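# Fit a spool piece between two spring-loaded pipe ends

## Task

Put the spool piece into the gap between the two pipe ends so that each of its ends is seated fully within the raised ring of the flange it faces. The pipe ends are on springs and can be pushed back far enough to make room for the spool. You may use any number of the arms. The fit only counts if it stays in place with no robot holding it, so finish by opening the grippers and moving the arms away.

## Robot and tools

Robots. There are three identical i2rt Big YAM arms, named arm1, arm2 and arm3. Each has six revolute joints, a two-finger gripper and a wrist camera. Their feet are fixed on the table top at roughly these scene-frame spots (metres), with facing given in degrees counter-clockwise from +x: arm1 at x=+0.55 y=+0.00 z=+0.72 facing +180; arm2 at x=+0.00 y=+0.65 z=+0.72 facing -90; arm3 at x=+0.00 y=-0.65 z=+0.72 facing +90. A fully stretched arm reaches about 1.0 m out from its joint 1 axis. With joints 1 and 6 at zero and the hand level and pointing ahead, the wrist camera rides on top of the hand looking toward the fingertips.

Frames. Everything shares one scene frame: origin on the floor, +z up. The point called hand lies midway between the fingertips; its z axis runs along the fingers and its y axis is the direction the fingers open and close. No foot pose is printed.

execute_actions. Argument actions is a list holding one action or nothing. An action is an object keyed by robot name (arm1, arm2, arm3); under each name sits joints, an object of absolute joint targets (not offsets) keyed by joint name. Each arm gets its own set; include only the joints you want to change. Names, units and ranges: joint1_rad -2.879 to 2.879 (rotates the whole arm about its foot, positive counter-clockwise seen from above, zero points the arm along its foot's facing); joint2_rad 0 to 3.141 (shoulder; zero has the upper arm lying roughly level toward the back, increasing raises it and then brings it forward); joint3_rad 0 to 3.019 (elbow; zero is folded flat against the upper arm, increasing opens it); joint4_rad -1.692 to 1.57 (hand pitch, positive tips fingers up); joint5_rad -1.57 to 1.57 (hand yaw, positive toward the arm's right); joint6_rad -2.094 to 2.094 (hand roll, positive clockwise when viewed from behind the hand); gripper_m 0 to 0.093, the fingertip gap in metres. Angles are radians. Tolerances counted as arrived: ±0.045, ±0.14, ±0.09, ±0.055, ±0.03, ±0.035 rad for joints 1 to 6 and ±0.003 m for the gripper. Example: {"arm1": {"joints": {"gripper_m": 0.05}}, "arm2": {"joints": {"joint1_rad": 0.3}}}. All motions in one action begin together but may finish at different moments; an action runs at most 15 s. Joints move at different speeds, so the hand can swing along a wide curve between postures. A bad key or out-of-range number rejects the whole call and nothing moves. Optional cameras picks images: arm1_cam_wrist, arm2_cam_wrist, arm3_cam_wrist, cam_high, or all; omitted or null means all, an empty list means none. An empty actions list just reports state and pictures.

wait takes seconds (0 to 10) and commands nothing; it returns the same as an empty action. zoom_image takes camera and region [x0, y0, x1, y1] in pixels of that camera's latest full image, top-left origin, at most 504 by 504 px. finished_scene takes scene (an integer) and ends the scene permanently; its result tells whether the goal was met and gives the next task.

Results. joint_status describes how each commanded motion ended. off_target: stopped short and may still be pressing. contact_stop or time_out: the joint now holds where it stopped, though after time_out it may keep a target within 0.375, 0.375, 0.113, 0.225, 0.075, 0.3 rad (joints 1 to 6) of its position and keep pushing, moving there itself if the path clears. joint command not followed (often with a cause: line) means a safety check blocked that arm's joint targets, usually for self or inter-arm collision; the gripper part still runs, blocked joints read not_followed, and the arm may retry those targets on later actions until given passable ones. on_its_own lists uncommanded behaviour; held at gives the target held, not the actual position. The pictures line lists cameras in image order. Camera calibration: wrist cams are 504x504 fisheye, cam_high is a 672x504 pinhole with radial distortion, mounted in the room above the table; wrist camera poses are derived from joint readings and can be off by more than the stated calibration error. Results list any camera whose numbers changed.

Cautions. Omitted joints or arms may keep pushing toward older targets without joint_status showing it. The arms do not stop on contact and can push hard; relieve a stuck joint by commanding its reported position. Very small target changes may not move a joint. Hard squeezes between two arms, or hard hits, are penalised; the collision check ignores fingers, gripper housings and wrist cameras and can react late. Arms do not wait for one another. Loaded joints droop. Sustained load heats motors: MOTOR HOT appears from 85 °C, and at 100 °C an OVER-TEMPERATURE FAULT drops that arm and its gripper, with unmet keys reading limit_stop_at_motor_heat until resent. Avoid drops, slips, slams, and knocking anything out of the work area, which ends the scene. Loose objects may occasionally get bumped. While you compose a reply the robots keep holding the last command.

Each tool is called by a JSON object that holds its "method" and its "body", one argument or row to a line.

## Session

{"method": "execute_actions", "body": {
  "actions": []
}}

Scene clock: 0.00 s.
arm1.joint_positions: joint1_rad=-0.463 joint2_rad=+0.565 joint3_rad=+1.332 joint4_rad=-1.485 joint5_rad=+0.187 joint6_rad=-0.076 gripper_m=+0.095
arm1.joint_status: not commanded
arm1.hand: x=+0.3925 y=+0.1200 z=+1.2409 quat_wxyz=(-0.195, +0.880, -0.221, -0.374) (m; scene frame)
arm2.joint_positions: joint1_rad=-0.516 joint2_rad=+0.480 joint3_rad=+1.318 joint4_rad=-1.441 joint5_rad=-0.114 joint6_rad=-0.396 gripper_m=+0.095
arm2.joint_status: not commanded
arm2.hand: x=-0.0765 y=+0.4980 z=+1.2858 quat_wxyz=(-0.190, -0.657, -0.588, +0.432) (m; scene frame)
arm3.joint_positions: joint1_rad=-0.247 joint2_rad=+0.538 joint3_rad=+1.438 joint4_rad=-1.418 joint5_rad=-0.152 joint6_rad=+0.319 gripper_m=+0.095
arm3.joint_status: not commanded
arm3.hand: x=+0.0175 y=-0.4762 z=+1.3268 quat_wxyz=(-0.300, +0.444, -0.736, -0.414) (m; scene frame)
pictures: arm1_cam_wrist, arm2_cam_wrist, arm3_cam_wrist, cam_high
Images, in order (width x height): arm1_cam_wrist 504x504, arm2_cam_wrist 504x504, arm3_cam_wrist 504x504, cam_high 672x504.

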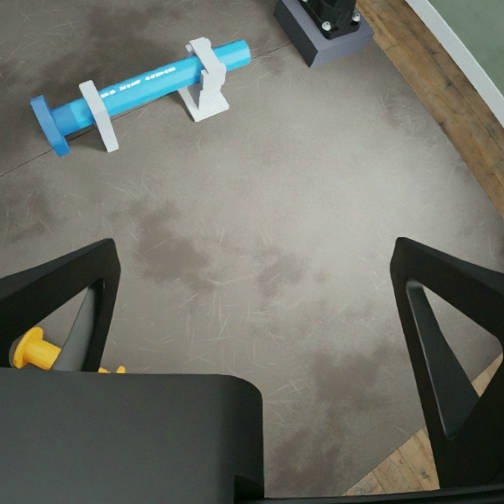

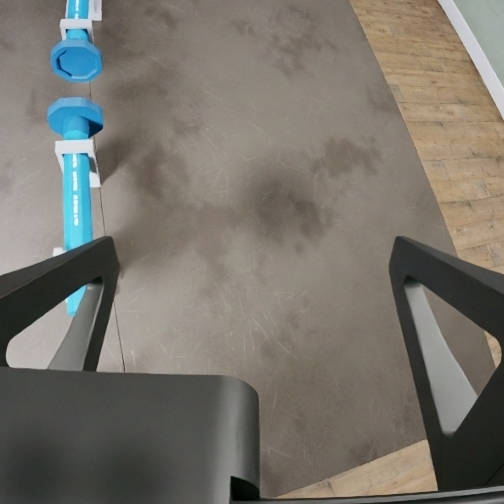

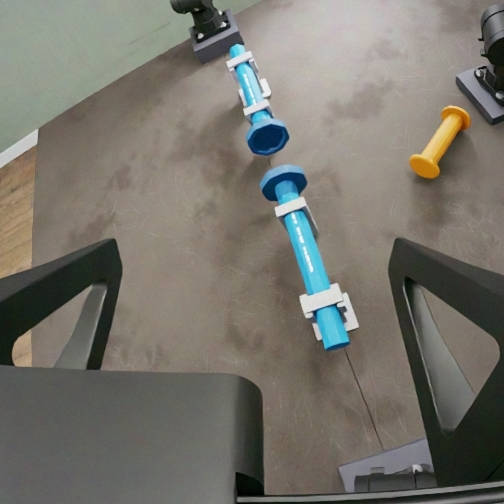

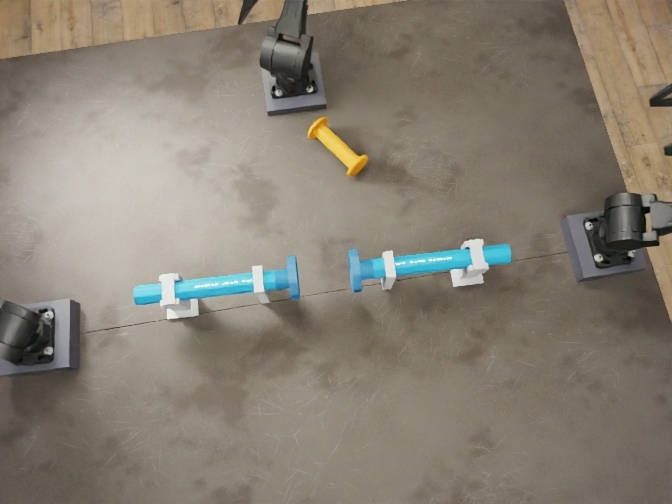

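{"method": "execute_actions", "body": {
  "actions": [
    {"arm1":{"joints":{"joint1_rad":0.3,"joint2_rad":1.0,"joint3_rad":0.9,"joint4_rad":-1.47,"joint5_rad":0,"joint6_rad":0}},"arm2":{"joints":{"joint1_rad":0,"joint2_rad":1.4,"joint3_rad":1.2,"joint4_rad":-1.37,"joint5_rad":0,"joint6_rad":0}},"arm3":{"joints":{"joint1_rad":0,"joint2_rad":1.2,"joint3_rad":1.2,"joint4_rad":-1.0,"joint5_rad":0,"joint6_rad":0}}}
  ]
}}

{"method": "zoom_image", "body": {
  "camera": "cam_high",
  "region": [120, 90, 530, 340]
}}

Scene clock: 11.90 s.
arm1.joint_positions: joint1_rad=+0.299 joint2_rad=+1.001 joint3_rad=+0.876 joint4_rad=-1.474 joint5_rad=+0.001 joint6_rad=-0.013 gripper_m=+0.095
arm1.joint_status: all done
arm1.hand: x=+0.3131 y=-0.0675 z=+0.9379 quat_wxyz=(-0.002, +0.989, +0.146, +0.012) (m; scene frame)
arm2.joint_positions: joint1_rad=-0.003 joint2_rad=+1.397 joint3_rad=+1.200 joint4_rad=-1.375 joint5_rad=-0.002 joint6_rad=-0.010 gripper_m=+0.095
arm2.joint_status: all done
arm2.hand: x=-0.0209 y=+0.2554 z=+0.9722 quat_wxyz=(-0.004, -0.722, -0.692, +0.003) (m; scene frame)
arm3.joint_positions: joint1_rad=-0.008 joint2_rad=+1.206 joint3_rad=+1.187 joint4_rad=-1.012 joint5_rad=-0.003 joint6_rad=+0.010 gripper_m=+0.095
arm3.joint_status: all done
arm3.hand: x=+0.0061 y=-0.1959 z=+1.0598 quat_wxyz=(-0.195, +0.672, -0.689, -0.191) (m; scene frame)
pictures: arm1_cam_wrist, arm2_cam_wrist, arm3_cam_wrist, cam_high
camera_calibration (this result's frames):
arm1_cam_wrist: T_world_to_cam=[[-0.28803, 0.957603, -0.00596972, 0.163139], [0.766358, 0.234236, 0.598187, -0.781256], [0.574224, 0.167721, -0.801334, 0.708044], [0, 0, 0, 1]] pos_world=[0.239135, -0.091978, 1.03569]
arm2_cam_wrist: T_world_to_cam=[[-0.998743, 0.0501289, 0.000479039, -0.0287043], [0.0410289, 0.811873, 0.58239, -0.765985], [0.0288056, 0.581677, -0.812909, 0.763284], [0, 0, 0, 1]] pos_world=[-0.0192276, 0.179337, 1.0666]
arm3_cam_wrist: T_world_to_cam=[[0.99967, -0.0256616, -0.000997014, -0.0104761], [-0.0255409, -0.997517, 0.0656323, -0.258968], [-0.00267877, -0.0655852, -0.997843, 1.16867], [0, 0, 0, 1]] pos_world=[0.00698902, -0.181946, 1.18314]
Images, in order (width x height): arm1_cam_wrist 504x504, arm2_cam_wrist 504x504, arm3_cam_wrist 504x504, cam_high 672x504.

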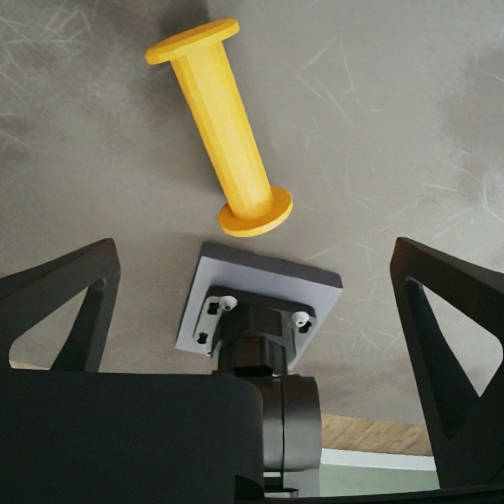

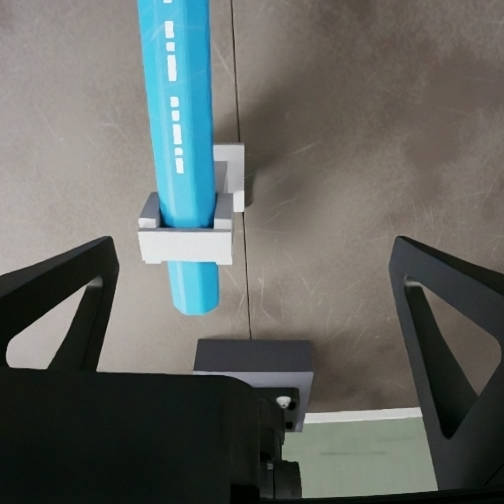

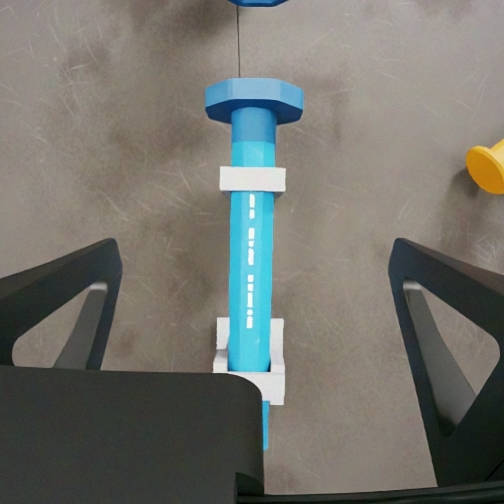

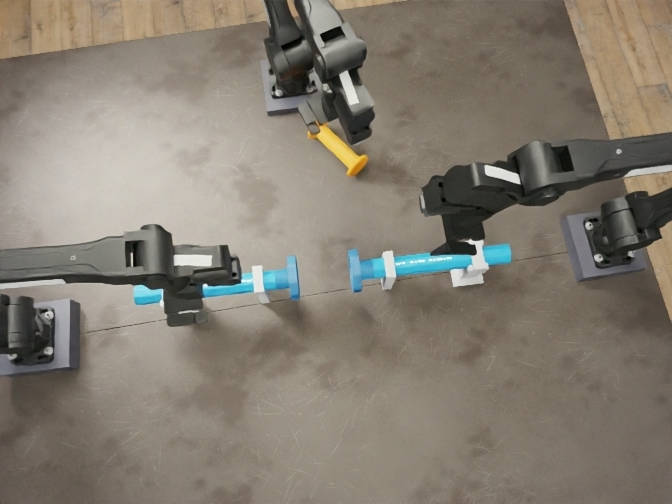

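Region (120, 90, 530, 340) of cam_high's 672x504 image, scaled by 1.229, with more detail than that image has; it fills the top 307 rows of this view, and the rest is white.

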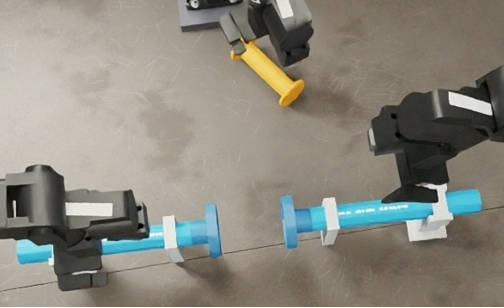

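{"method": "execute_actions", "body": {
  "actions": [
    {"arm1":{"joints":{"joint1_rad":0.44,"joint2_rad":1.066,"joint3_rad":0.59,"joint4_rad":-1.075,"joint6_rad":-0.15}},"arm2":{"joints":{"joint1_rad":0.112,"joint2_rad":1.483,"joint3_rad":1.051,"joint4_rad":-1.139,"joint6_rad":0.1}},"arm3":{"joints":{"joint1_rad":0,"joint2_rad":1.483,"joint3_rad":1.06,"joint4_rad":-1.139}}}
  ]
}}

Scene clock: 46.67 s.
arm1.joint_positions: joint1_rad=+0.443 joint2_rad=+1.070 joint3_rad=+0.578 joint4_rad=-1.089 joint5_rad=+0.001 joint6_rad=-0.137 gripper_m=+0.095
arm1.joint_status: all done
arm1.hand: x=+0.3369 y=-0.0956 z=+0.8142 quat_wxyz=(-0.001, +0.961, +0.277, +0.004) (m; scene frame)
arm2.joint_positions: joint1_rad=+0.116 joint2_rad=+1.489 joint3_rad=+1.045 joint4_rad=-1.149 joint5_rad=-0.002 joint6_rad=+0.090 gripper_m=+0.095
arm2.joint_status: all done
arm2.hand: x=+0.0265 y=+0.2539 z=+0.8813 quat_wxyz=(+0.004, -0.715, -0.699, -0.003) (m; scene frame)
arm3.joint_positions: joint1_rad=-0.008 joint2_rad=+1.488 joint3_rad=+1.046 joint4_rad=-1.133 joint5_rad=-0.003 joint6_rad=+0.010 gripper_m=+0.095
arm3.joint_status: all done
arm3.hand: x=+0.0063 y=-0.2494 z=+0.8728 quat_wxyz=(-0.004, +0.697, -0.717, -0.002) (m; scene frame)
pictures: arm1_cam_wrist, arm2_cam_wrist, arm3_cam_wrist, cam_high
camera_calibration (this result's frames):
arm1_cam_wrist: T_world_to_cam=[[-0.531233, 0.847202, -0.00635129, 0.267856], [0.685489, 0.434213, 0.584435, -0.661336], [0.497892, 0.306117, -0.811416, 0.64709], [0, 0, 0, 1]] pos_world=[0.273451, -0.137853, 0.913268]
arm2_cam_wrist: T_world_to_cam=[[-0.999525, 0.0307065, 0.00278804, 0.0215775], [0.0262616, 0.800471, 0.598796, -0.724951], [0.0161552, 0.598585, -0.800897, 0.674361], [0, 0, 0, 1]] pos_world=[0.0297112, 0.175977, 0.974132]
arm3_cam_wrist: T_world_to_cam=[[0.999591, -0.0282685, 0.00424546, -0.0174968], [-0.0255917, -0.818809, 0.573496, -0.698815], [-0.0127356, -0.57337, -0.819197, 0.696005], [0, 0, 0, 1]] pos_world=[0.00846989, -0.173622, 0.971007]
Images, in order (width x height): arm1_cam_wrist 504x504, arm2_cam_wrist 504x504, arm3_cam_wrist 504x504, cam_high 672x504.

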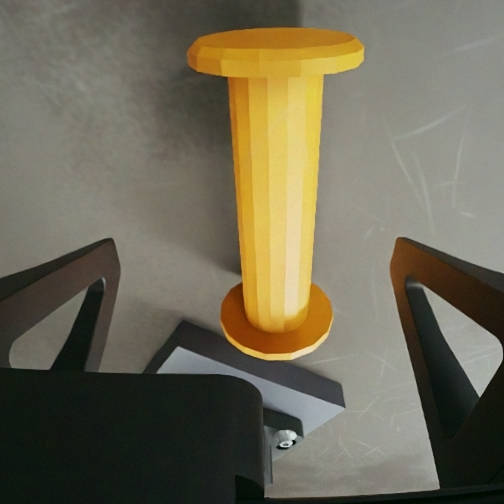

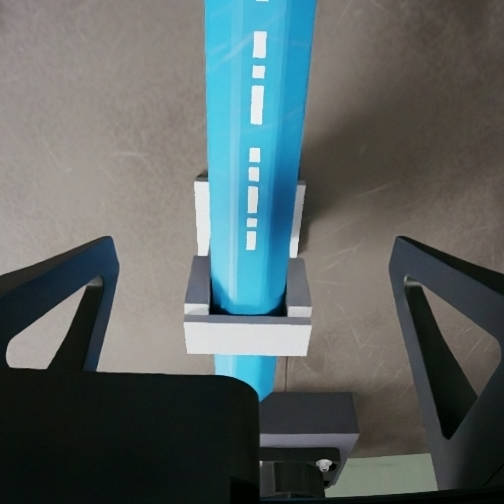

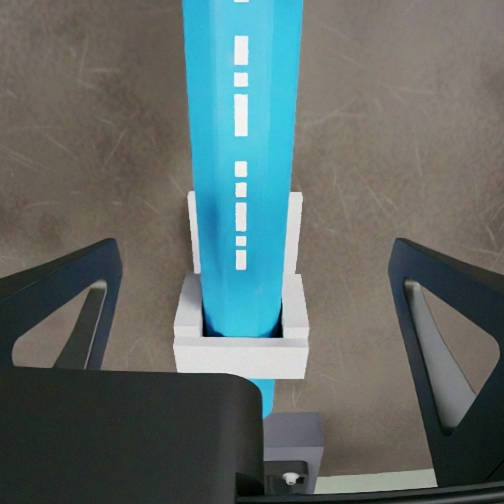

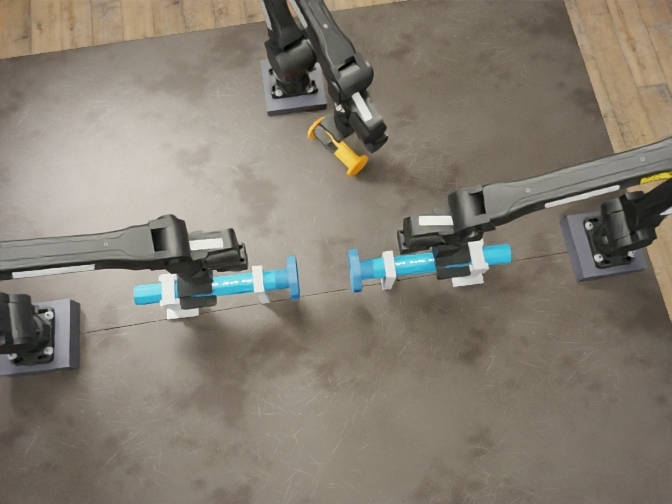

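{"method": "execute_actions", "body": {
  "actions": [
    {"arm1":{"joints":{"joint1_rad":0.395,"joint2_rad":1.253,"joint3_rad":0.48,"joint4_rad":-0.77,"joint6_rad":-0.2}},"arm2":{"joints":{"joint1_rad":0.105,"joint2_rad":1.665,"joint3_rad":1.02,"joint4_rad":-0.906}},"arm3":{"joints":{"joint1_rad":0.012,"joint2_rad":1.648,"joint3_rad":1.043,"joint4_rad":-0.94}}}
  ]
}}

Scene clock: 55.03 s.
arm1.joint_positions: joint1_rad=+0.398 joint2_rad=+1.264 joint3_rad=+0.465 joint4_rad=-0.784 joint5_rad=+0.001 joint6_rad=-0.187 gripper_m=+0.095
arm1.joint_status: all done
arm1.hand: x=+0.3308 y=-0.0867 z=+0.7377 quat_wxyz=(-0.001, +0.960, +0.279, +0.005) (m; scene frame)
arm2.joint_positions: joint1_rad=+0.116 joint2_rad=+1.670 joint3_rad=+1.019 joint4_rad=-0.916 joint5_rad=-0.002 joint6_rad=+0.091 gripper_m=+0.095
arm2.joint_status: all done
arm2.hand: x=+0.0285 y=+0.2195 z=+0.8010 quat_wxyz=(-0.005, -0.716, -0.698, +0.005) (m; scene frame)
arm3.joint_positions: joint1_rad=-0.002 joint2_rad=+1.655 joint3_rad=+1.040 joint4_rad=-0.949 joint5_rad=-0.002 joint6_rad=+0.010 gripper_m=+0.095
arm3.joint_status: all done
arm3.hand: x=+0.0046 y=-0.2154 z=+0.8054 quat_wxyz=(-0.009, +0.700, -0.714, -0.006) (m; scene frame)
pictures: arm1_cam_wrist, arm2_cam_wrist, arm3_cam_wrist, cam_high
camera_calibration (this result's frames):
arm1_cam_wrist: T_world_to_cam=[[-0.535414, 0.844559, -0.00714397, 0.25831], [0.682364, 0.437543, 0.585607, -0.615897], [0.497705, 0.308667, -0.810564, 0.585013], [0, 0, 0, 1]] pos_world=[0.267404, -0.129251, 0.836709]
arm2_cam_wrist: T_world_to_cam=[[-0.999517, 0.0310641, 0.000343614, 0.0268103], [0.0255362, 0.815252, 0.578543, -0.636451], [0.0176918, 0.578273, -0.815652, 0.646777], [0, 0, 0, 1]] pos_world=[0.0316073, 0.144022, 0.89575]
arm3_cam_wrist: T_world_to_cam=[[0.999753, -0.0217669, 0.00457963, -0.0133843], [-0.0205688, -0.826301, 0.562852, -0.625373], [-0.00846742, -0.562807, -0.826545, 0.668436], [0, 0, 0, 1]] pos_world=[0.0061778, -0.140837, 0.904546]
Images, in order (width x height): arm1_cam_wrist 504x504, arm2_cam_wrist 504x504, arm3_cam_wrist 504x504, cam_high 672x504.

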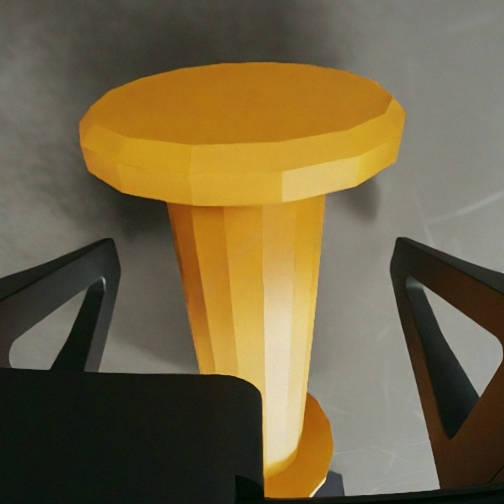

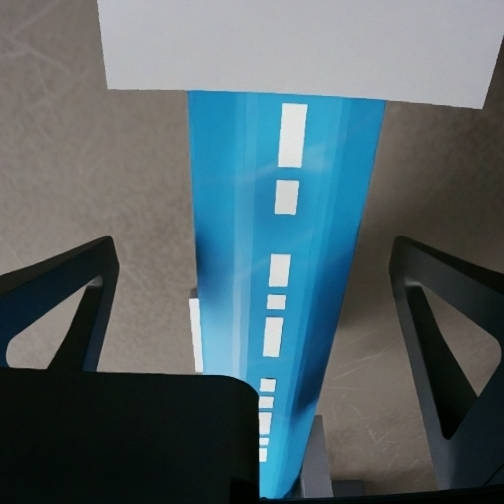

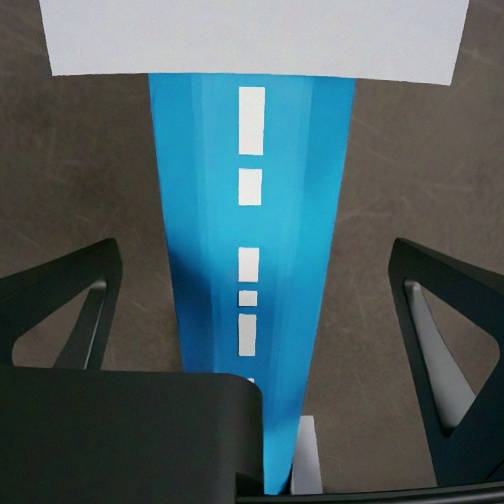

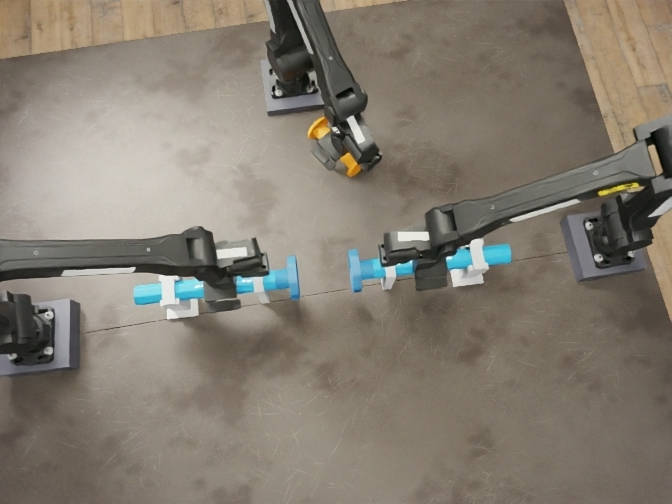

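{"method": "execute_actions", "body": {
  "actions": [
    {"arm1":{"joints":{"joint1_rad":0.385,"joint2_rad":1.215,"joint3_rad":0.46}},"arm2":{"joints":{"joint1_rad":0.085,"gripper_m":0.03}},"arm3":{"joints":{"gripper_m":0.03}}}
  ],
  "cameras": []
}}

{"method": "execute_actions", "body": {
  "actions": [
    {"arm1":{"joints":{"gripper_m":0.02}},"arm2":{"joints":{"joint2_rad":1.57,"joint3_rad":0.92,"gripper_m":0.02}},"arm3":{"joints":{"joint2_rad":1.55,"joint3_rad":0.945,"gripper_m":0.02}}}
  ]
}}

Scene clock: 61.90 s.
arm1.joint_positions: joint1_rad=+0.393 joint2_rad=+1.220 joint3_rad=+0.458 joint4_rad=-0.784 joint5_rad=+0.001 joint6_rad=-0.187 gripper_m=+0.095
arm1.joint_status: all done
arm1.hand: x=+0.3284 y=-0.0863 z=+0.7450 quat_wxyz=(+0.001, +0.961, +0.277, -0.014) (m; scene frame)
arm2.joint_positions: joint1_rad=+0.098 joint2_rad=+1.670 joint3_rad=+1.019 joint4_rad=-0.914 joint5_rad=-0.015 joint6_rad=+0.097 gripper_m=+0.039
arm2.joint_status: gripper_m off_target (ended at +0.039, target +0.030); the others done
arm2.hand: x=+0.0231 y=+0.2187 z=+0.8010 quat_wxyz=(-0.010, -0.724, -0.690, +0.001) (m; scene frame)
arm3.joint_positions: joint1_rad=+0.003 joint2_rad=+1.655 joint3_rad=+1.040 joint4_rad=-0.948 joint5_rad=-0.005 joint6_rad=+0.013 gripper_m=+0.039
arm3.joint_status: gripper_m off_target (ended at +0.039, target +0.030)
arm3.hand: x=+0.0024 y=-0.2153 z=+0.8053 quat_wxyz=(-0.008, +0.700, -0.714, -0.007) (m; scene frame)
pictures: none
No camera images: the call's "cameras" was empty. Leave "cameras" out to get every camera's image.

Scene clock: 62.60 s.
arm1.joint_positions: joint1_rad=+0.391 joint2_rad=+1.220 joint3_rad=+0.457 joint4_rad=-0.783 joint5_rad=+0.000 joint6_rad=-0.188 gripper_m=+0.035
arm1.joint_status: gripper_m off_target (ended at +0.035, target +0.020)
arm1.hand: x=+0.3285 y=-0.0861 z=+0.7449 quat_wxyz=(+0.001, +0.961, +0.277, -0.014) (m; scene frame)
arm2.joint_positions: joint1_rad=+0.099 joint2_rad=+1.621 joint3_rad=+0.956 joint4_rad=-0.858 joint5_rad=-0.018 joint6_rad=+0.102 gripper_m=+0.039
arm2.joint_status: gripper_m off_target (ended at +0.039, target +0.020); the others done
arm2.hand: x=+0.0234 y=+0.2300 z=+0.8018 quat_wxyz=(-0.028, -0.725, -0.688, +0.013) (m; scene frame)
arm3.joint_positions: joint1_rad=+0.003 joint2_rad=+1.603 joint3_rad=+0.976 joint4_rad=-0.896 joint5_rad=-0.005 joint6_rad=+0.018 gripper_m=+0.039
arm3.joint_status: gripper_m off_target (ended at +0.039, target +0.020); the others done
arm3.hand: x=+0.0022 y=-0.2277 z=+0.8059 quat_wxyz=(-0.022, +0.698, -0.715, -0.021) (m; scene frame)
pictures: arm1_cam_wrist, arm2_cam_wrist, arm3_cam_wrist, cam_high
camera_calibration (this result's frames):
arm1_cam_wrist: T_world_to_cam=[[-0.531045, 0.847343, -0.000733359, 0.250578], [0.704071, 0.441735, 0.556017, -0.603476], [0.471461, 0.294754, -0.83117, 0.614578], [0, 0, 0, 1]] pos_world=[0.268208, -0.126898, 0.846546]
arm2_cam_wrist: T_world_to_cam=[[-0.998042, 0.0588545, -0.0211515, 0.0321914], [0.0379512, 0.838772, 0.543159, -0.622616], [0.0497086, 0.541293, -0.839363, 0.668268], [0, 0, 0, 1]] pos_world=[0.0225387, 0.158609, 0.89978]
arm3_cam_wrist: T_world_to_cam=[[0.999679, -0.0253228, 0.00106106, -0.00925597], [-0.0220406, -0.847913, 0.529678, -0.614084], [-0.0125132, -0.529531, -0.848198, 0.686947], [0, 0, 0, 1]] pos_world=[0.00431414, -0.157164, 0.907944]
Images, in order (width x height): arm1_cam_wrist 504x504, arm2_cam_wrist 504x504, arm3_cam_wrist 504x504, cam_high 672x504.

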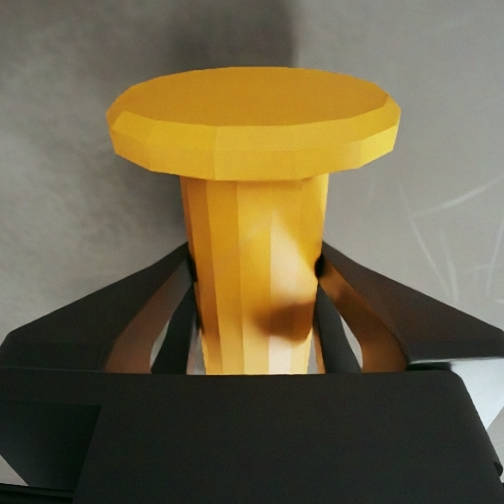

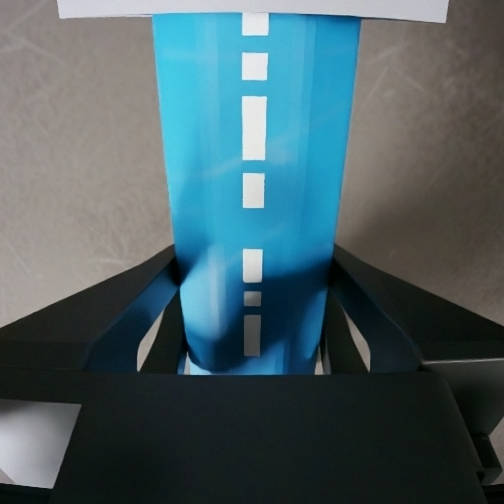

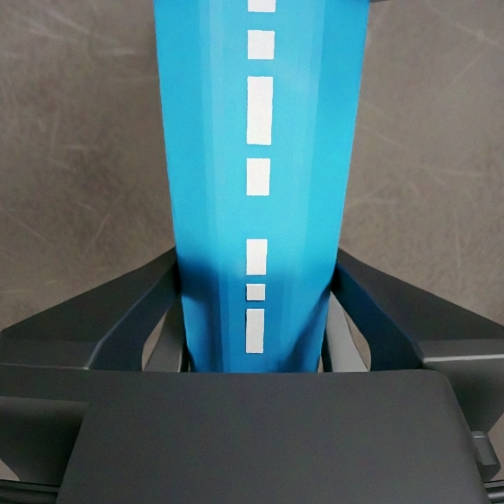

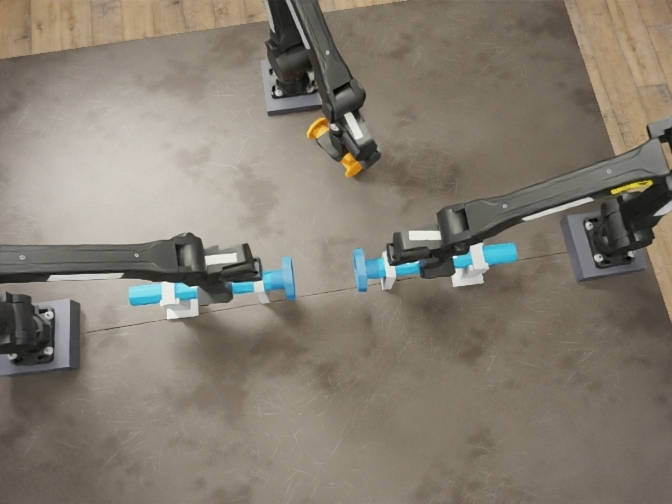

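{"method": "execute_actions", "body": {
  "actions": [
    {"arm1":{"joints":{"joint1_rad":0.3,"joint2_rad":1.05,"joint3_rad":0.95,"joint4_rad":-1.4}}}
  ],
  "cameras": []
}}

{"method": "execute_actions", "body": {
  "actions": [
    {"arm1":{"joints":{"joint1_rad":0.045,"joint2_rad":1.78,"joint3_rad":1.485,"joint4_rad":-1.25,"joint6_rad":-1.505}},"arm2":{"joints":{"joint2_rad":1.5,"joint3_rad":0.86,"joint4_rad":-0.98}},"arm3":{"joints":{"joint2_rad":1.48,"joint3_rad":0.885,"joint4_rad":-1.01}}}
  ]
}}

Scene clock: 74.33 s.
arm1.joint_positions: joint1_rad=+0.300 joint2_rad=+1.057 joint3_rad=+0.899 joint4_rad=-1.386 joint5_rad=+0.000 joint6_rad=-0.188 gripper_m=+0.035
arm1.joint_status: all done
arm1.hand: x=+0.2827 y=-0.0768 z=+0.9332 quat_wxyz=(+0.001, +0.973, +0.232, -0.015) (m; scene frame)
arm2.joint_positions: joint1_rad=+0.099 joint2_rad=+1.621 joint3_rad=+0.956 joint4_rad=-0.858 joint5_rad=-0.018 joint6_rad=+0.102 gripper_m=+0.039
arm2.joint_status: not commanded
arm2.hand: x=+0.0234 y=+0.2300 z=+0.8018 quat_wxyz=(-0.028, -0.725, -0.688, +0.013) (m; scene frame)
arm3.joint_positions: joint1_rad=+0.003 joint2_rad=+1.603 joint3_rad=+0.976 joint4_rad=-0.896 joint5_rad=-0.005 joint6_rad=+0.018 gripper_m=+0.039
arm3.joint_status: not commanded
arm3.hand: x=+0.0022 y=-0.2277 z=+0.8059 quat_wxyz=(-0.022, +0.698, -0.715, -0.021) (m; scene frame)
pictures: none
No camera images: the call's "cameras" was empty. Leave "cameras" out to get every camera's image.

Scene clock: 77.60 s.
arm1.joint_positions: joint1_rad=+0.034 joint2_rad=+1.797 joint3_rad=+1.425 joint4_rad=-1.274 joint5_rad=-0.007 joint6_rad=-1.216 gripper_m=+0.036
arm1.joint_status: joint6_rad time_out (moved -1.028 of -1.317); the others done
arm1.on_its_own: joint6_rad reads -1.216 and still pushes toward -1.505 since a time_out
arm1.hand: x=+0.0398 y=-0.0086 z=+0.8465 quat_wxyz=(+0.023, +0.816, +0.577, +0.027) (m; scene frame)
arm2.joint_positions: joint1_rad=+0.102 joint2_rad=+1.590 joint3_rad=+0.918 joint4_rad=-0.852 joint5_rad=-0.020 joint6_rad=+0.106 gripper_m=+0.039
arm2.joint_status: joint4_rad time_out (moved +0.006 of -0.122); the others done
arm2.on_its_own: joint4_rad reads -0.852 and still pushes toward -0.980 since a time_out
arm2.hand: x=+0.0243 y=+0.2434 z=+0.8019 quat_wxyz=(-0.028, -0.725, -0.688, +0.012) (m; scene frame)
arm3.joint_positions: joint1_rad=+0.003 joint2_rad=+1.577 joint3_rad=+0.944 joint4_rad=-0.893 joint5_rad=-0.010 joint6_rad=+0.030 gripper_m=+0.039
arm3.joint_status: joint4_rad time_out (moved +0.003 of -0.114); the others done
arm3.on_its_own: joint4_rad reads -0.893 and still pushes toward -1.010 since a time_out
arm3.hand: x=+0.0011 y=-0.2393 z=+0.8060 quat_wxyz=(-0.019, +0.694, -0.719, -0.022) (m; scene frame)
pictures: arm1_cam_wrist, arm2_cam_wrist, arm3_cam_wrist, cam_high
camera_calibration (this result's frames):
arm1_cam_wrist: T_world_to_cam=[[-0.939561, 0.33383, -0.076042, 0.107336], [0.227264, 0.774195, 0.590739, -0.498472], [0.256078, 0.537754, -0.803271, 0.799357], [0, 0, 0, 1]] pos_world=[0.0094357, -0.0797749, 0.944729]
arm2_cam_wrist: T_world_to_cam=[[-0.99799, 0.0591711, -0.0226996, 0.0334156], [0.0373083, 0.838058, 0.544305, -0.634682], [0.0512307, 0.542364, -0.83858, 0.660143], [0, 0, 0, 1]] pos_world=[0.0232077, 0.171885, 0.899802]
arm3_cam_wrist: T_world_to_cam=[[0.999325, -0.0364609, -0.00453713, -0.00661147], [-0.0284682, -0.846427, 0.531743, -0.625266], [-0.0232282, -0.531255, -0.846894, 0.67947], [0, 0, 0, 1]] pos_world=[0.00458969, -0.168512, 0.90789]
Images, in order (width x height): arm1_cam_wrist 504x504, arm2_cam_wrist 504x504, arm3_cam_wrist 504x504, cam_high 672x504.

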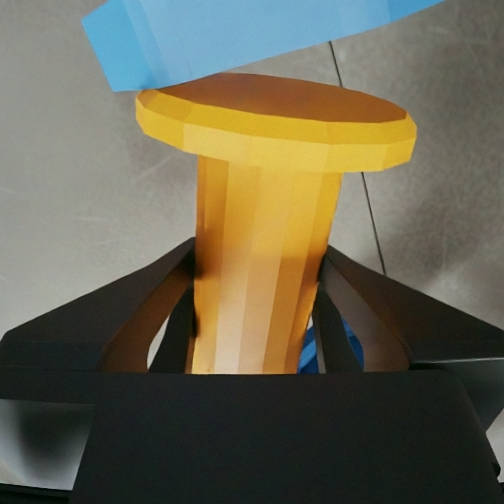

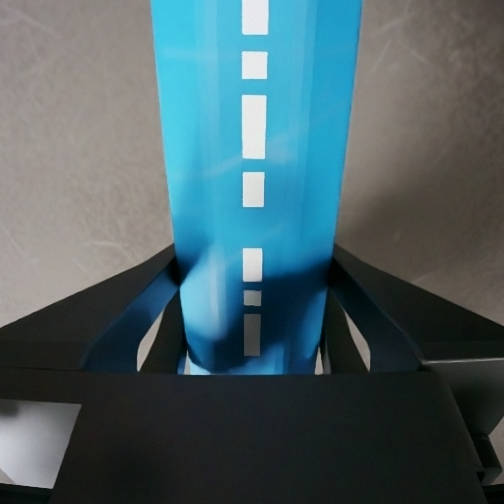

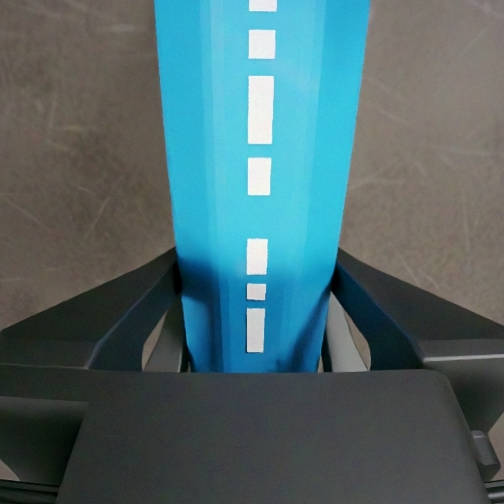

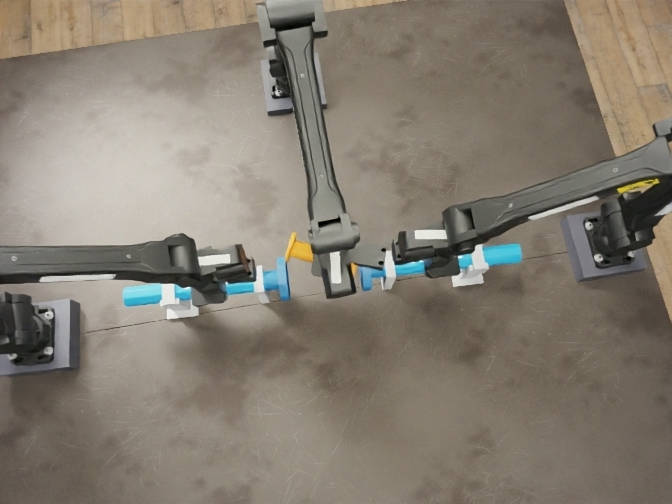

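{"method": "execute_actions", "body": {
  "actions": [
    {"arm1":{"joints":{"joint2_rad":1.75,"joint3_rad":1.655,"joint4_rad":-1.39,"joint6_rad":-1.3}},"arm2":{"joints":{"joint4_rad":-0.93}},"arm3":{"joints":{"joint4_rad":-0.96}}}
  ],
  "cameras": []
}}

{"method": "execute_actions", "body": {
  "actions": [
    {"arm1":{"joints":{"joint6_rad":-1.51}}}
  ],
  "cameras": ["arm1_cam_wrist","cam_high"]
}}

Scene clock: 82.83 s.
arm1.joint_positions: joint1_rad=+0.041 joint2_rad=+1.763 joint3_rad=+1.612 joint4_rad=-1.378 joint5_rad=-0.001 joint6_rad=-1.311 gripper_m=+0.035
arm1.joint_status: all done
arm1.hand: x=+0.0019 y=-0.0116 z=+0.9319 quat_wxyz=(-0.013, +0.786, +0.618, -0.018) (m; scene frame)
arm2.joint_positions: joint1_rad=+0.102 joint2_rad=+1.584 joint3_rad=+0.910 joint4_rad=-0.835 joint5_rad=-0.020 joint6_rad=+0.106 gripper_m=+0.039
arm2.joint_status: joint4_rad time_out (moved +0.017 of -0.078)
arm2.on_its_own: joint4_rad reads -0.835 and still pushes toward -0.930 since a time_out
arm2.hand: x=+0.0243 y=+0.2425 z=+0.8020 quat_wxyz=(-0.033, -0.725, -0.688, +0.017) (m; scene frame)
arm3.joint_positions: joint1_rad=+0.003 joint2_rad=+1.569 joint3_rad=+0.933 joint4_rad=-0.870 joint5_rad=-0.008 joint6_rad=+0.030 gripper_m=+0.039
arm3.joint_status: joint4_rad time_out (moved +0.023 of -0.067)
arm3.on_its_own: joint4_rad reads -0.870 and still pushes toward -0.960 since a time_out
arm3.hand: x=+0.0015 y=-0.2385 z=+0.8059 quat_wxyz=(-0.027, +0.694, -0.719, -0.029) (m; scene frame)
pictures: none
No camera images: the call's "cameras" was empty. Leave "cameras" out to get every camera's image.

not run: a stop came earlier in this reply.

Pitch fix also brings x to ~.012.

{"method": "execute_actions", "body": {
  "actions": [
    {"arm1":{"joints":{"joint6_rad":-1.51,"joint4_rad":-1.43,"joint1_rad":0.055}}}
  ],
  "cameras": ["arm1_cam_wrist","cam_high"]
}}

{"method": "zoom_image", "body": {
  "camera": "cam_high",
  "region": [220, 180, 440, 340]
}}

Scene clock: 88.33 s.
arm1.joint_positions: joint1_rad=+0.049 joint2_rad=+1.763 joint3_rad=+1.612 joint4_rad=-1.417 joint5_rad=-0.001 joint6_rad=-1.497 gripper_m=+0.035
arm1.joint_status: all done
arm1.hand: x=+0.0118 y=-0.0159 z=+0.9317 quat_wxyz=(-0.001, +0.722, +0.692, -0.002) (m; scene frame)
arm2.joint_positions: joint1_rad=+0.102 joint2_rad=+1.584 joint3_rad=+0.910 joint4_rad=-0.835 joint5_rad=-0.020 joint6_rad=+0.106 gripper_m=+0.039
arm2.joint_status: not commanded
arm2.on_its_own: joint4_rad reads -0.835 and still pushes toward -0.930 since a time_out
arm2.hand: x=+0.0243 y=+0.2425 z=+0.8020 quat_wxyz=(-0.033, -0.725, -0.688, +0.017) (m; scene frame)
arm3.joint_positions: joint1_rad=+0.003 joint2_rad=+1.569 joint3_rad=+0.933 joint4_rad=-0.870 joint5_rad=-0.008 joint6_rad=+0.030 gripper_m=+0.039
arm3.joint_status: not commanded
arm3.on_its_own: joint4_rad reads -0.870 and still pushes toward -0.960 since a time_out
arm3.hand: x=+0.0015 y=-0.2385 z=+0.8059 quat_wxyz=(-0.027, +0.694, -0.719, -0.029) (m; scene frame)
pictures: arm1_cam_wrist, cam_high
camera_calibration (this result's frames):
arm1_cam_wrist: T_world_to_cam=[[-0.99903, 0.0439979, -0.00174343, 0.0167729], [0.0349368, 0.816141, 0.576796, -0.520846], [0.0268007, 0.576175, -0.816887, 0.894874], [0, 0, 0, 1]] pos_world=[0.0109701, -0.0912583, 1.03146]
Images, in order (width x height): arm1_cam_wrist 504x504, cam_high 672x504.

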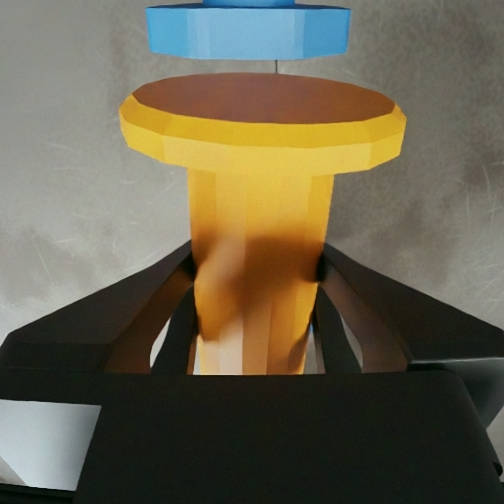

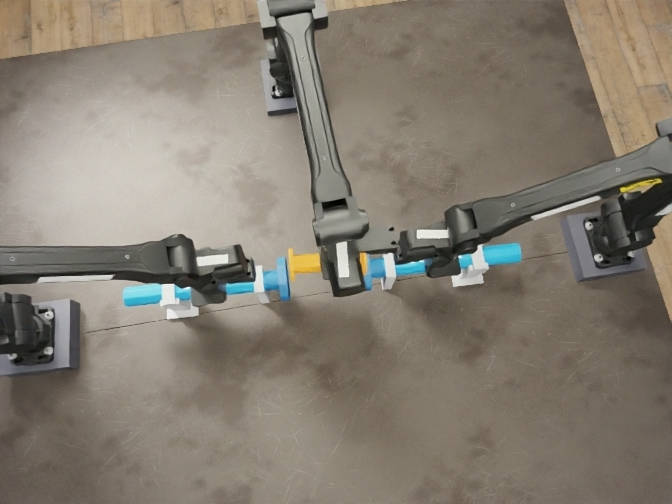

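Region (220, 180, 440, 340) of cam_high's 672x504 image, scaled by 2.291, with more detail than that image has; it fills the top 367 rows of this view, and the rest is white.

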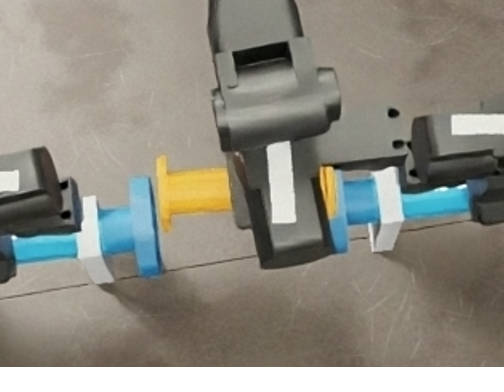

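{"method": "execute_actions", "body": {
  "actions": [
    {"arm2":{"joints":{"joint2_rad":1.46,"joint3_rad":0.825,"joint4_rad":-1.0}},"arm3":{"joints":{"joint2_rad":1.44,"joint3_rad":0.85,"joint4_rad":-1.03}}}
  ],
  "cameras": ["arm1_cam_wrist","cam_high"]
}}

{"method": "zoom_image", "body": {
  "camera": "cam_high",
  "region": [220, 180, 440, 340]
}}

Scene clock: 96.60 s.
arm1.joint_positions: joint1_rad=+0.049 joint2_rad=+1.763 joint3_rad=+1.612 joint4_rad=-1.417 joint5_rad=-0.001 joint6_rad=-1.498 gripper_m=+0.035
arm1.joint_status: not commanded
arm1.hand: x=+0.0118 y=-0.0159 z=+0.9317 quat_wxyz=(-0.001, +0.722, +0.692, -0.002) (m; scene frame)
arm2.joint_positions: joint1_rad=+0.102 joint2_rad=+1.577 joint3_rad=+0.901 joint4_rad=-0.826 joint5_rad=-0.020 joint6_rad=+0.107 gripper_m=+0.039
arm2.joint_status: joint4_rad time_out (moved +0.009 of -0.165); the others done
arm2.on_its_own: joint4_rad reads -0.826 and still pushes toward -1.000 since a time_out
arm2.hand: x=+0.0242 y=+0.2440 z=+0.8019 quat_wxyz=(-0.036, -0.725, -0.687, +0.019) (m; scene frame)
arm3.joint_positions: joint1_rad=+0.003 joint2_rad=+1.563 joint3_rad=+0.925 joint4_rad=-0.864 joint5_rad=-0.008 joint6_rad=+0.030 gripper_m=+0.039
arm3.joint_status: joint4_rad time_out (moved +0.006 of -0.160); the others done
arm3.on_its_own: joint4_rad reads -0.864 and still pushes toward -1.030 since a time_out
arm3.hand: x=+0.0015 y=-0.2400 z=+0.8059 quat_wxyz=(-0.029, +0.694, -0.719, -0.030) (m; scene frame)
pictures: arm1_cam_wrist, cam_high
camera_calibration (this result's frames):
arm1_cam_wrist: T_world_to_cam=[[-0.999047, 0.0436168, -0.00174287, 0.0167665], [0.0346258, 0.816153, 0.576797, -0.520844], [0.0265805, 0.576187, -0.816886, 0.894876], [0, 0, 0, 1]] pos_world=[0.0109989, -0.0912587, 1.03146]
Images, in order (width x height): arm1_cam_wrist 504x504, cam_high 672x504.

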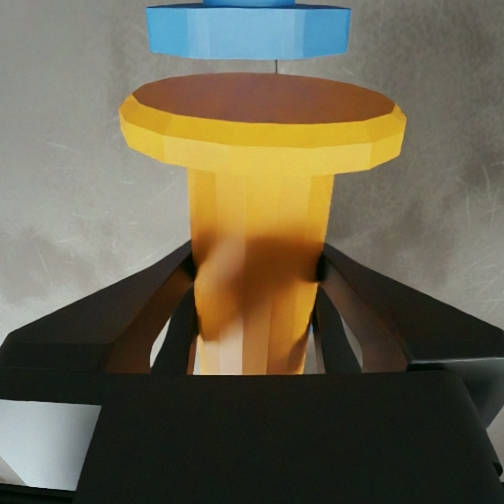

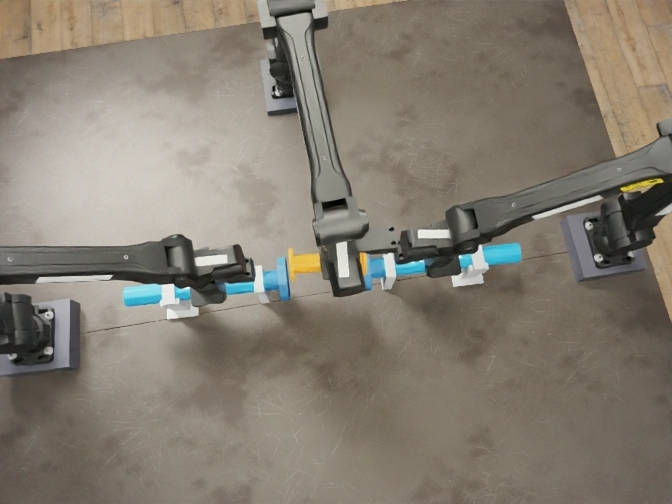

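Region (220, 180, 440, 340) of cam_high's 672x504 image, scaled by 2.291, with more detail than that image has; it fills the top 367 rows of this view, and the rest is white.

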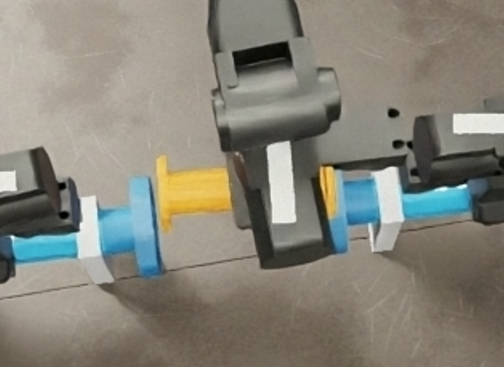

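{"method": "execute_actions", "body": {
  "actions": [
    {"arm1":{"joints":{"joint1_rad":0.03,"joint3_rad":1.56,"joint4_rad":-1.325}},"arm2":{"joints":{"joint2_rad":1.49,"joint3_rad":0.85}},"arm3":{"joints":{"joint2_rad":1.47,"joint3_rad":0.875}}}
  ],
  "cameras": ["arm1_cam_wrist","cam_high"]
}}

{"method": "zoom_image", "body": {
  "camera": "cam_high",
  "region": [220, 180, 440, 340]
}}

Scene clock: 104.63 s.
arm1.joint_positions: joint1_rad=+0.034 joint2_rad=+1.768 joint3_rad=+1.539 joint4_rad=-1.338 joint5_rad=-0.001 joint6_rad=-1.498 gripper_m=+0.035
arm1.joint_status: all done
arm1.hand: x=+0.0150 y=-0.0077 z=+0.9020 quat_wxyz=(-0.002, +0.727, +0.686, -0.003) (m; scene frame)
arm2.joint_positions: joint1_rad=+0.102 joint2_rad=+1.577 joint3_rad=+0.902 joint4_rad=-0.826 joint5_rad=-0.020 joint6_rad=+0.107 gripper_m=+0.039
arm2.joint_status: all done
arm2.on_its_own: joint4_rad reads -0.826 and still pushes toward -1.000 since a time_out
arm2.hand: x=+0.0243 y=+0.2437 z=+0.8022 quat_wxyz=(-0.036, -0.725, -0.687, +0.019) (m; scene frame)
arm3.joint_positions: joint1_rad=+0.003 joint2_rad=+1.563 joint3_rad=+0.926 joint4_rad=-0.864 joint5_rad=-0.008 joint6_rad=+0.030 gripper_m=+0.039
arm3.joint_status: all done
arm3.on_its_own: joint4_rad reads -0.864 and still pushes toward -1.030 since a time_out
arm3.hand: x=+0.0015 y=-0.2397 z=+0.8062 quat_wxyz=(-0.029, +0.694, -0.719, -0.030) (m; scene frame)
pictures: arm1_cam_wrist, cam_high
camera_calibration (this result's frames):
arm1_cam_wrist: T_world_to_cam=[[-0.998266, 0.0588566, 0.000147647, 0.0179697], [0.0481703, 0.81557, 0.57665, -0.510641], [0.0338193, 0.575658, -0.816991, 0.86576], [0, 0, 0, 1]] pos_world=[0.013257, -0.0829751, 1.00178]
Images, in order (width x height): arm1_cam_wrist 504x504, cam_high 672x504.

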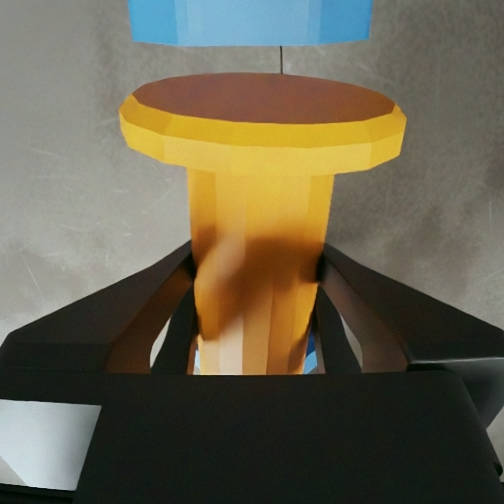

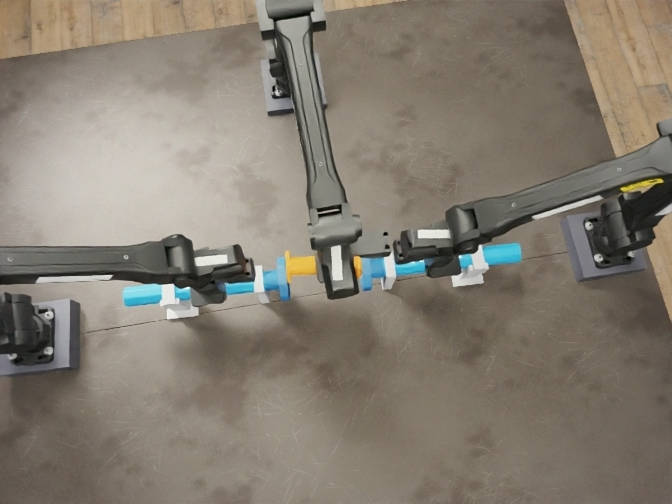

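Region (220, 180, 440, 340) of cam_high's 672x504 image, scaled by 2.291, with more detail than that image has; it fills the top 367 rows of this view, and the rest is white.

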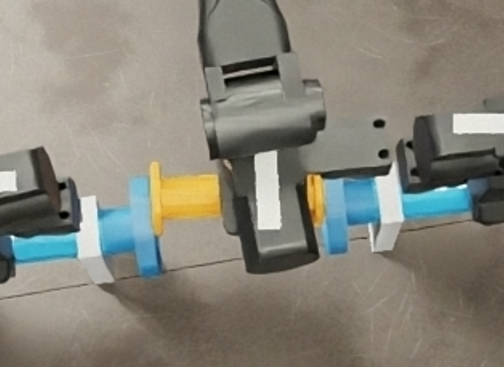

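{"method": "execute_actions", "body": {
  "actions": [
    {"arm1":{"joints":{"joint1_rad":0.049,"joint6_rad":-1.525}}}
  ],
  "cameras": []
}}

{"method": "execute_actions", "body": {
  "actions": [
    {"arm1":{"joints":{"joint2_rad":1.775,"joint3_rad":1.5,"joint4_rad":-1.25}}}
  ],
  "cameras": ["arm1_cam_wrist","cam_high"]
}}

{"method": "zoom_image", "body": {
  "camera": "cam_high",
  "region": [220, 180, 440, 340]
}}

Scene clock: 110.10 s.
arm1.joint_positions: joint1_rad=+0.044 joint2_rad=+1.768 joint3_rad=+1.539 joint4_rad=-1.338 joint5_rad=-0.001 joint6_rad=-1.512 gripper_m=+0.035
arm1.joint_status: all done
arm1.hand: x=+0.0151 y=-0.0130 z=+0.9020 quat_wxyz=(-0.002, +0.719, +0.695, -0.003) (m; scene frame)
arm2.joint_positions: joint1_rad=+0.102 joint2_rad=+1.577 joint3_rad=+0.902 joint4_rad=-0.826 joint5_rad=-0.020 joint6_rad=+0.107 gripper_m=+0.039
arm2.joint_status: not commanded
arm2.on_its_own: joint4_rad reads -0.826 and still pushes toward -1.000 since a time_out
arm2.hand: x=+0.0243 y=+0.2437 z=+0.8022 quat_wxyz=(-0.036, -0.725, -0.687, +0.019) (m; scene frame)
arm3.joint_positions: joint1_rad=+0.003 joint2_rad=+1.563 joint3_rad=+0.926 joint4_rad=-0.864 joint5_rad=-0.008 joint6_rad=+0.030 gripper_m=+0.039
arm3.joint_status: not commanded
arm3.on_its_own: joint4_rad reads -0.864 and still pushes toward -1.030 since a time_out
arm3.hand: x=+0.0015 y=-0.2397 z=+0.8062 quat_wxyz=(-0.029, +0.694, -0.719, -0.030) (m; scene frame)
pictures: none
No camera images: the call's "cameras" was empty. Leave "cameras" out to get every camera's image.

Scene clock: 110.87 s.
arm1.joint_positions: joint1_rad=+0.044 joint2_rad=+1.792 joint3_rad=+1.482 joint4_rad=-1.263 joint5_rad=-0.001 joint6_rad=-1.513 gripper_m=+0.035
arm1.joint_status: all done
arm1.hand: x=+0.0162 y=-0.0130 z=+0.8682 quat_wxyz=(+0.000, +0.719, +0.695, +0.000) (m; scene frame)
arm2.joint_positions: joint1_rad=+0.102 joint2_rad=+1.577 joint3_rad=+0.902 joint4_rad=-0.826 joint5_rad=-0.020 joint6_rad=+0.107 gripper_m=+0.039
arm2.joint_status: not commanded
arm2.on_its_own: joint4_rad reads -0.826 and still pushes toward -1.000 since a time_out
arm2.hand: x=+0.0243 y=+0.2437 z=+0.8022 quat_wxyz=(-0.036, -0.725, -0.687, +0.019) (m; scene frame)
arm3.joint_positions: joint1_rad=+0.003 joint2_rad=+1.563 joint3_rad=+0.926 joint4_rad=-0.864 joint5_rad=-0.008 joint6_rad=+0.030 gripper_m=+0.039
arm3.joint_status: not commanded
arm3.on_its_own: joint4_rad reads -0.864 and still pushes toward -1.030 since a time_out
arm3.hand: x=+0.0015 y=-0.2397 z=+0.8062 quat_wxyz=(-0.029, +0.694, -0.719, -0.030) (m; scene frame)
pictures: arm1_cam_wrist, cam_high
camera_calibration (this result's frames):
arm1_cam_wrist: T_world_to_cam=[[-0.99941, 0.0337039, -0.00667551, 0.0251174], [0.023676, 0.816352, 0.57707, -0.486851], [0.0248991, 0.576571, -0.816668, 0.841043], [0, 0, 0, 1]] pos_world=[0.015688, -0.0883261, 0.967967]
Images, in order (width x height): arm1_cam_wrist 504x504, cam_high 672x504.

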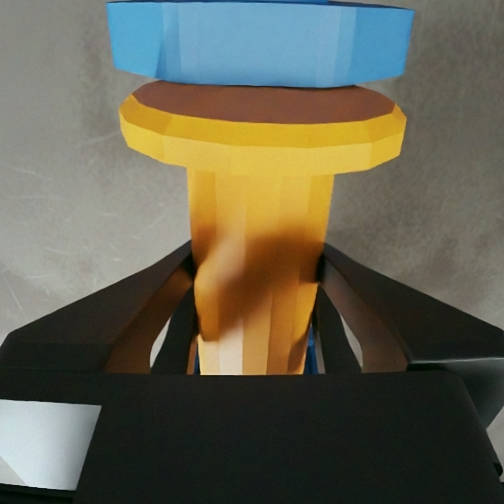

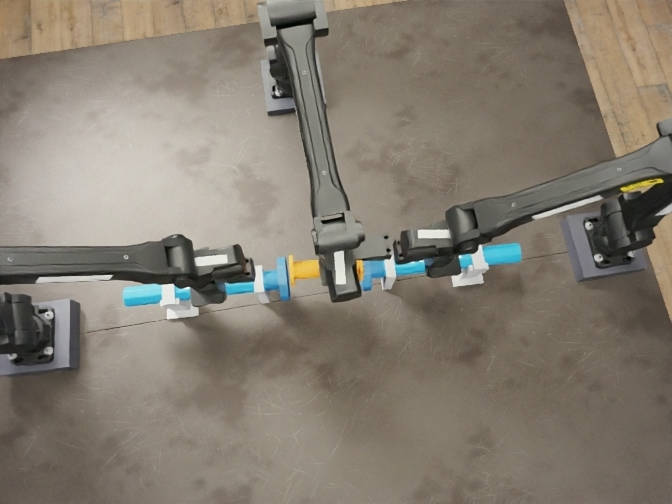

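Region (220, 180, 440, 340) of cam_high's 672x504 image, scaled by 2.291, with more detail than that image has; it fills the top 367 rows of this view, and the rest is white.

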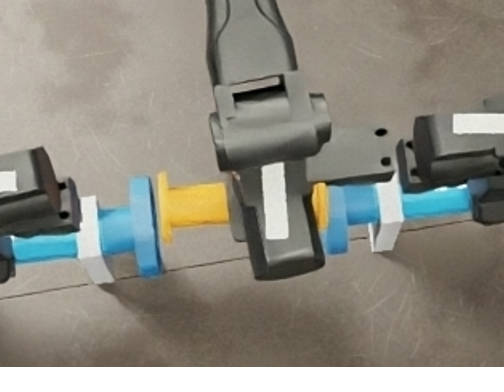

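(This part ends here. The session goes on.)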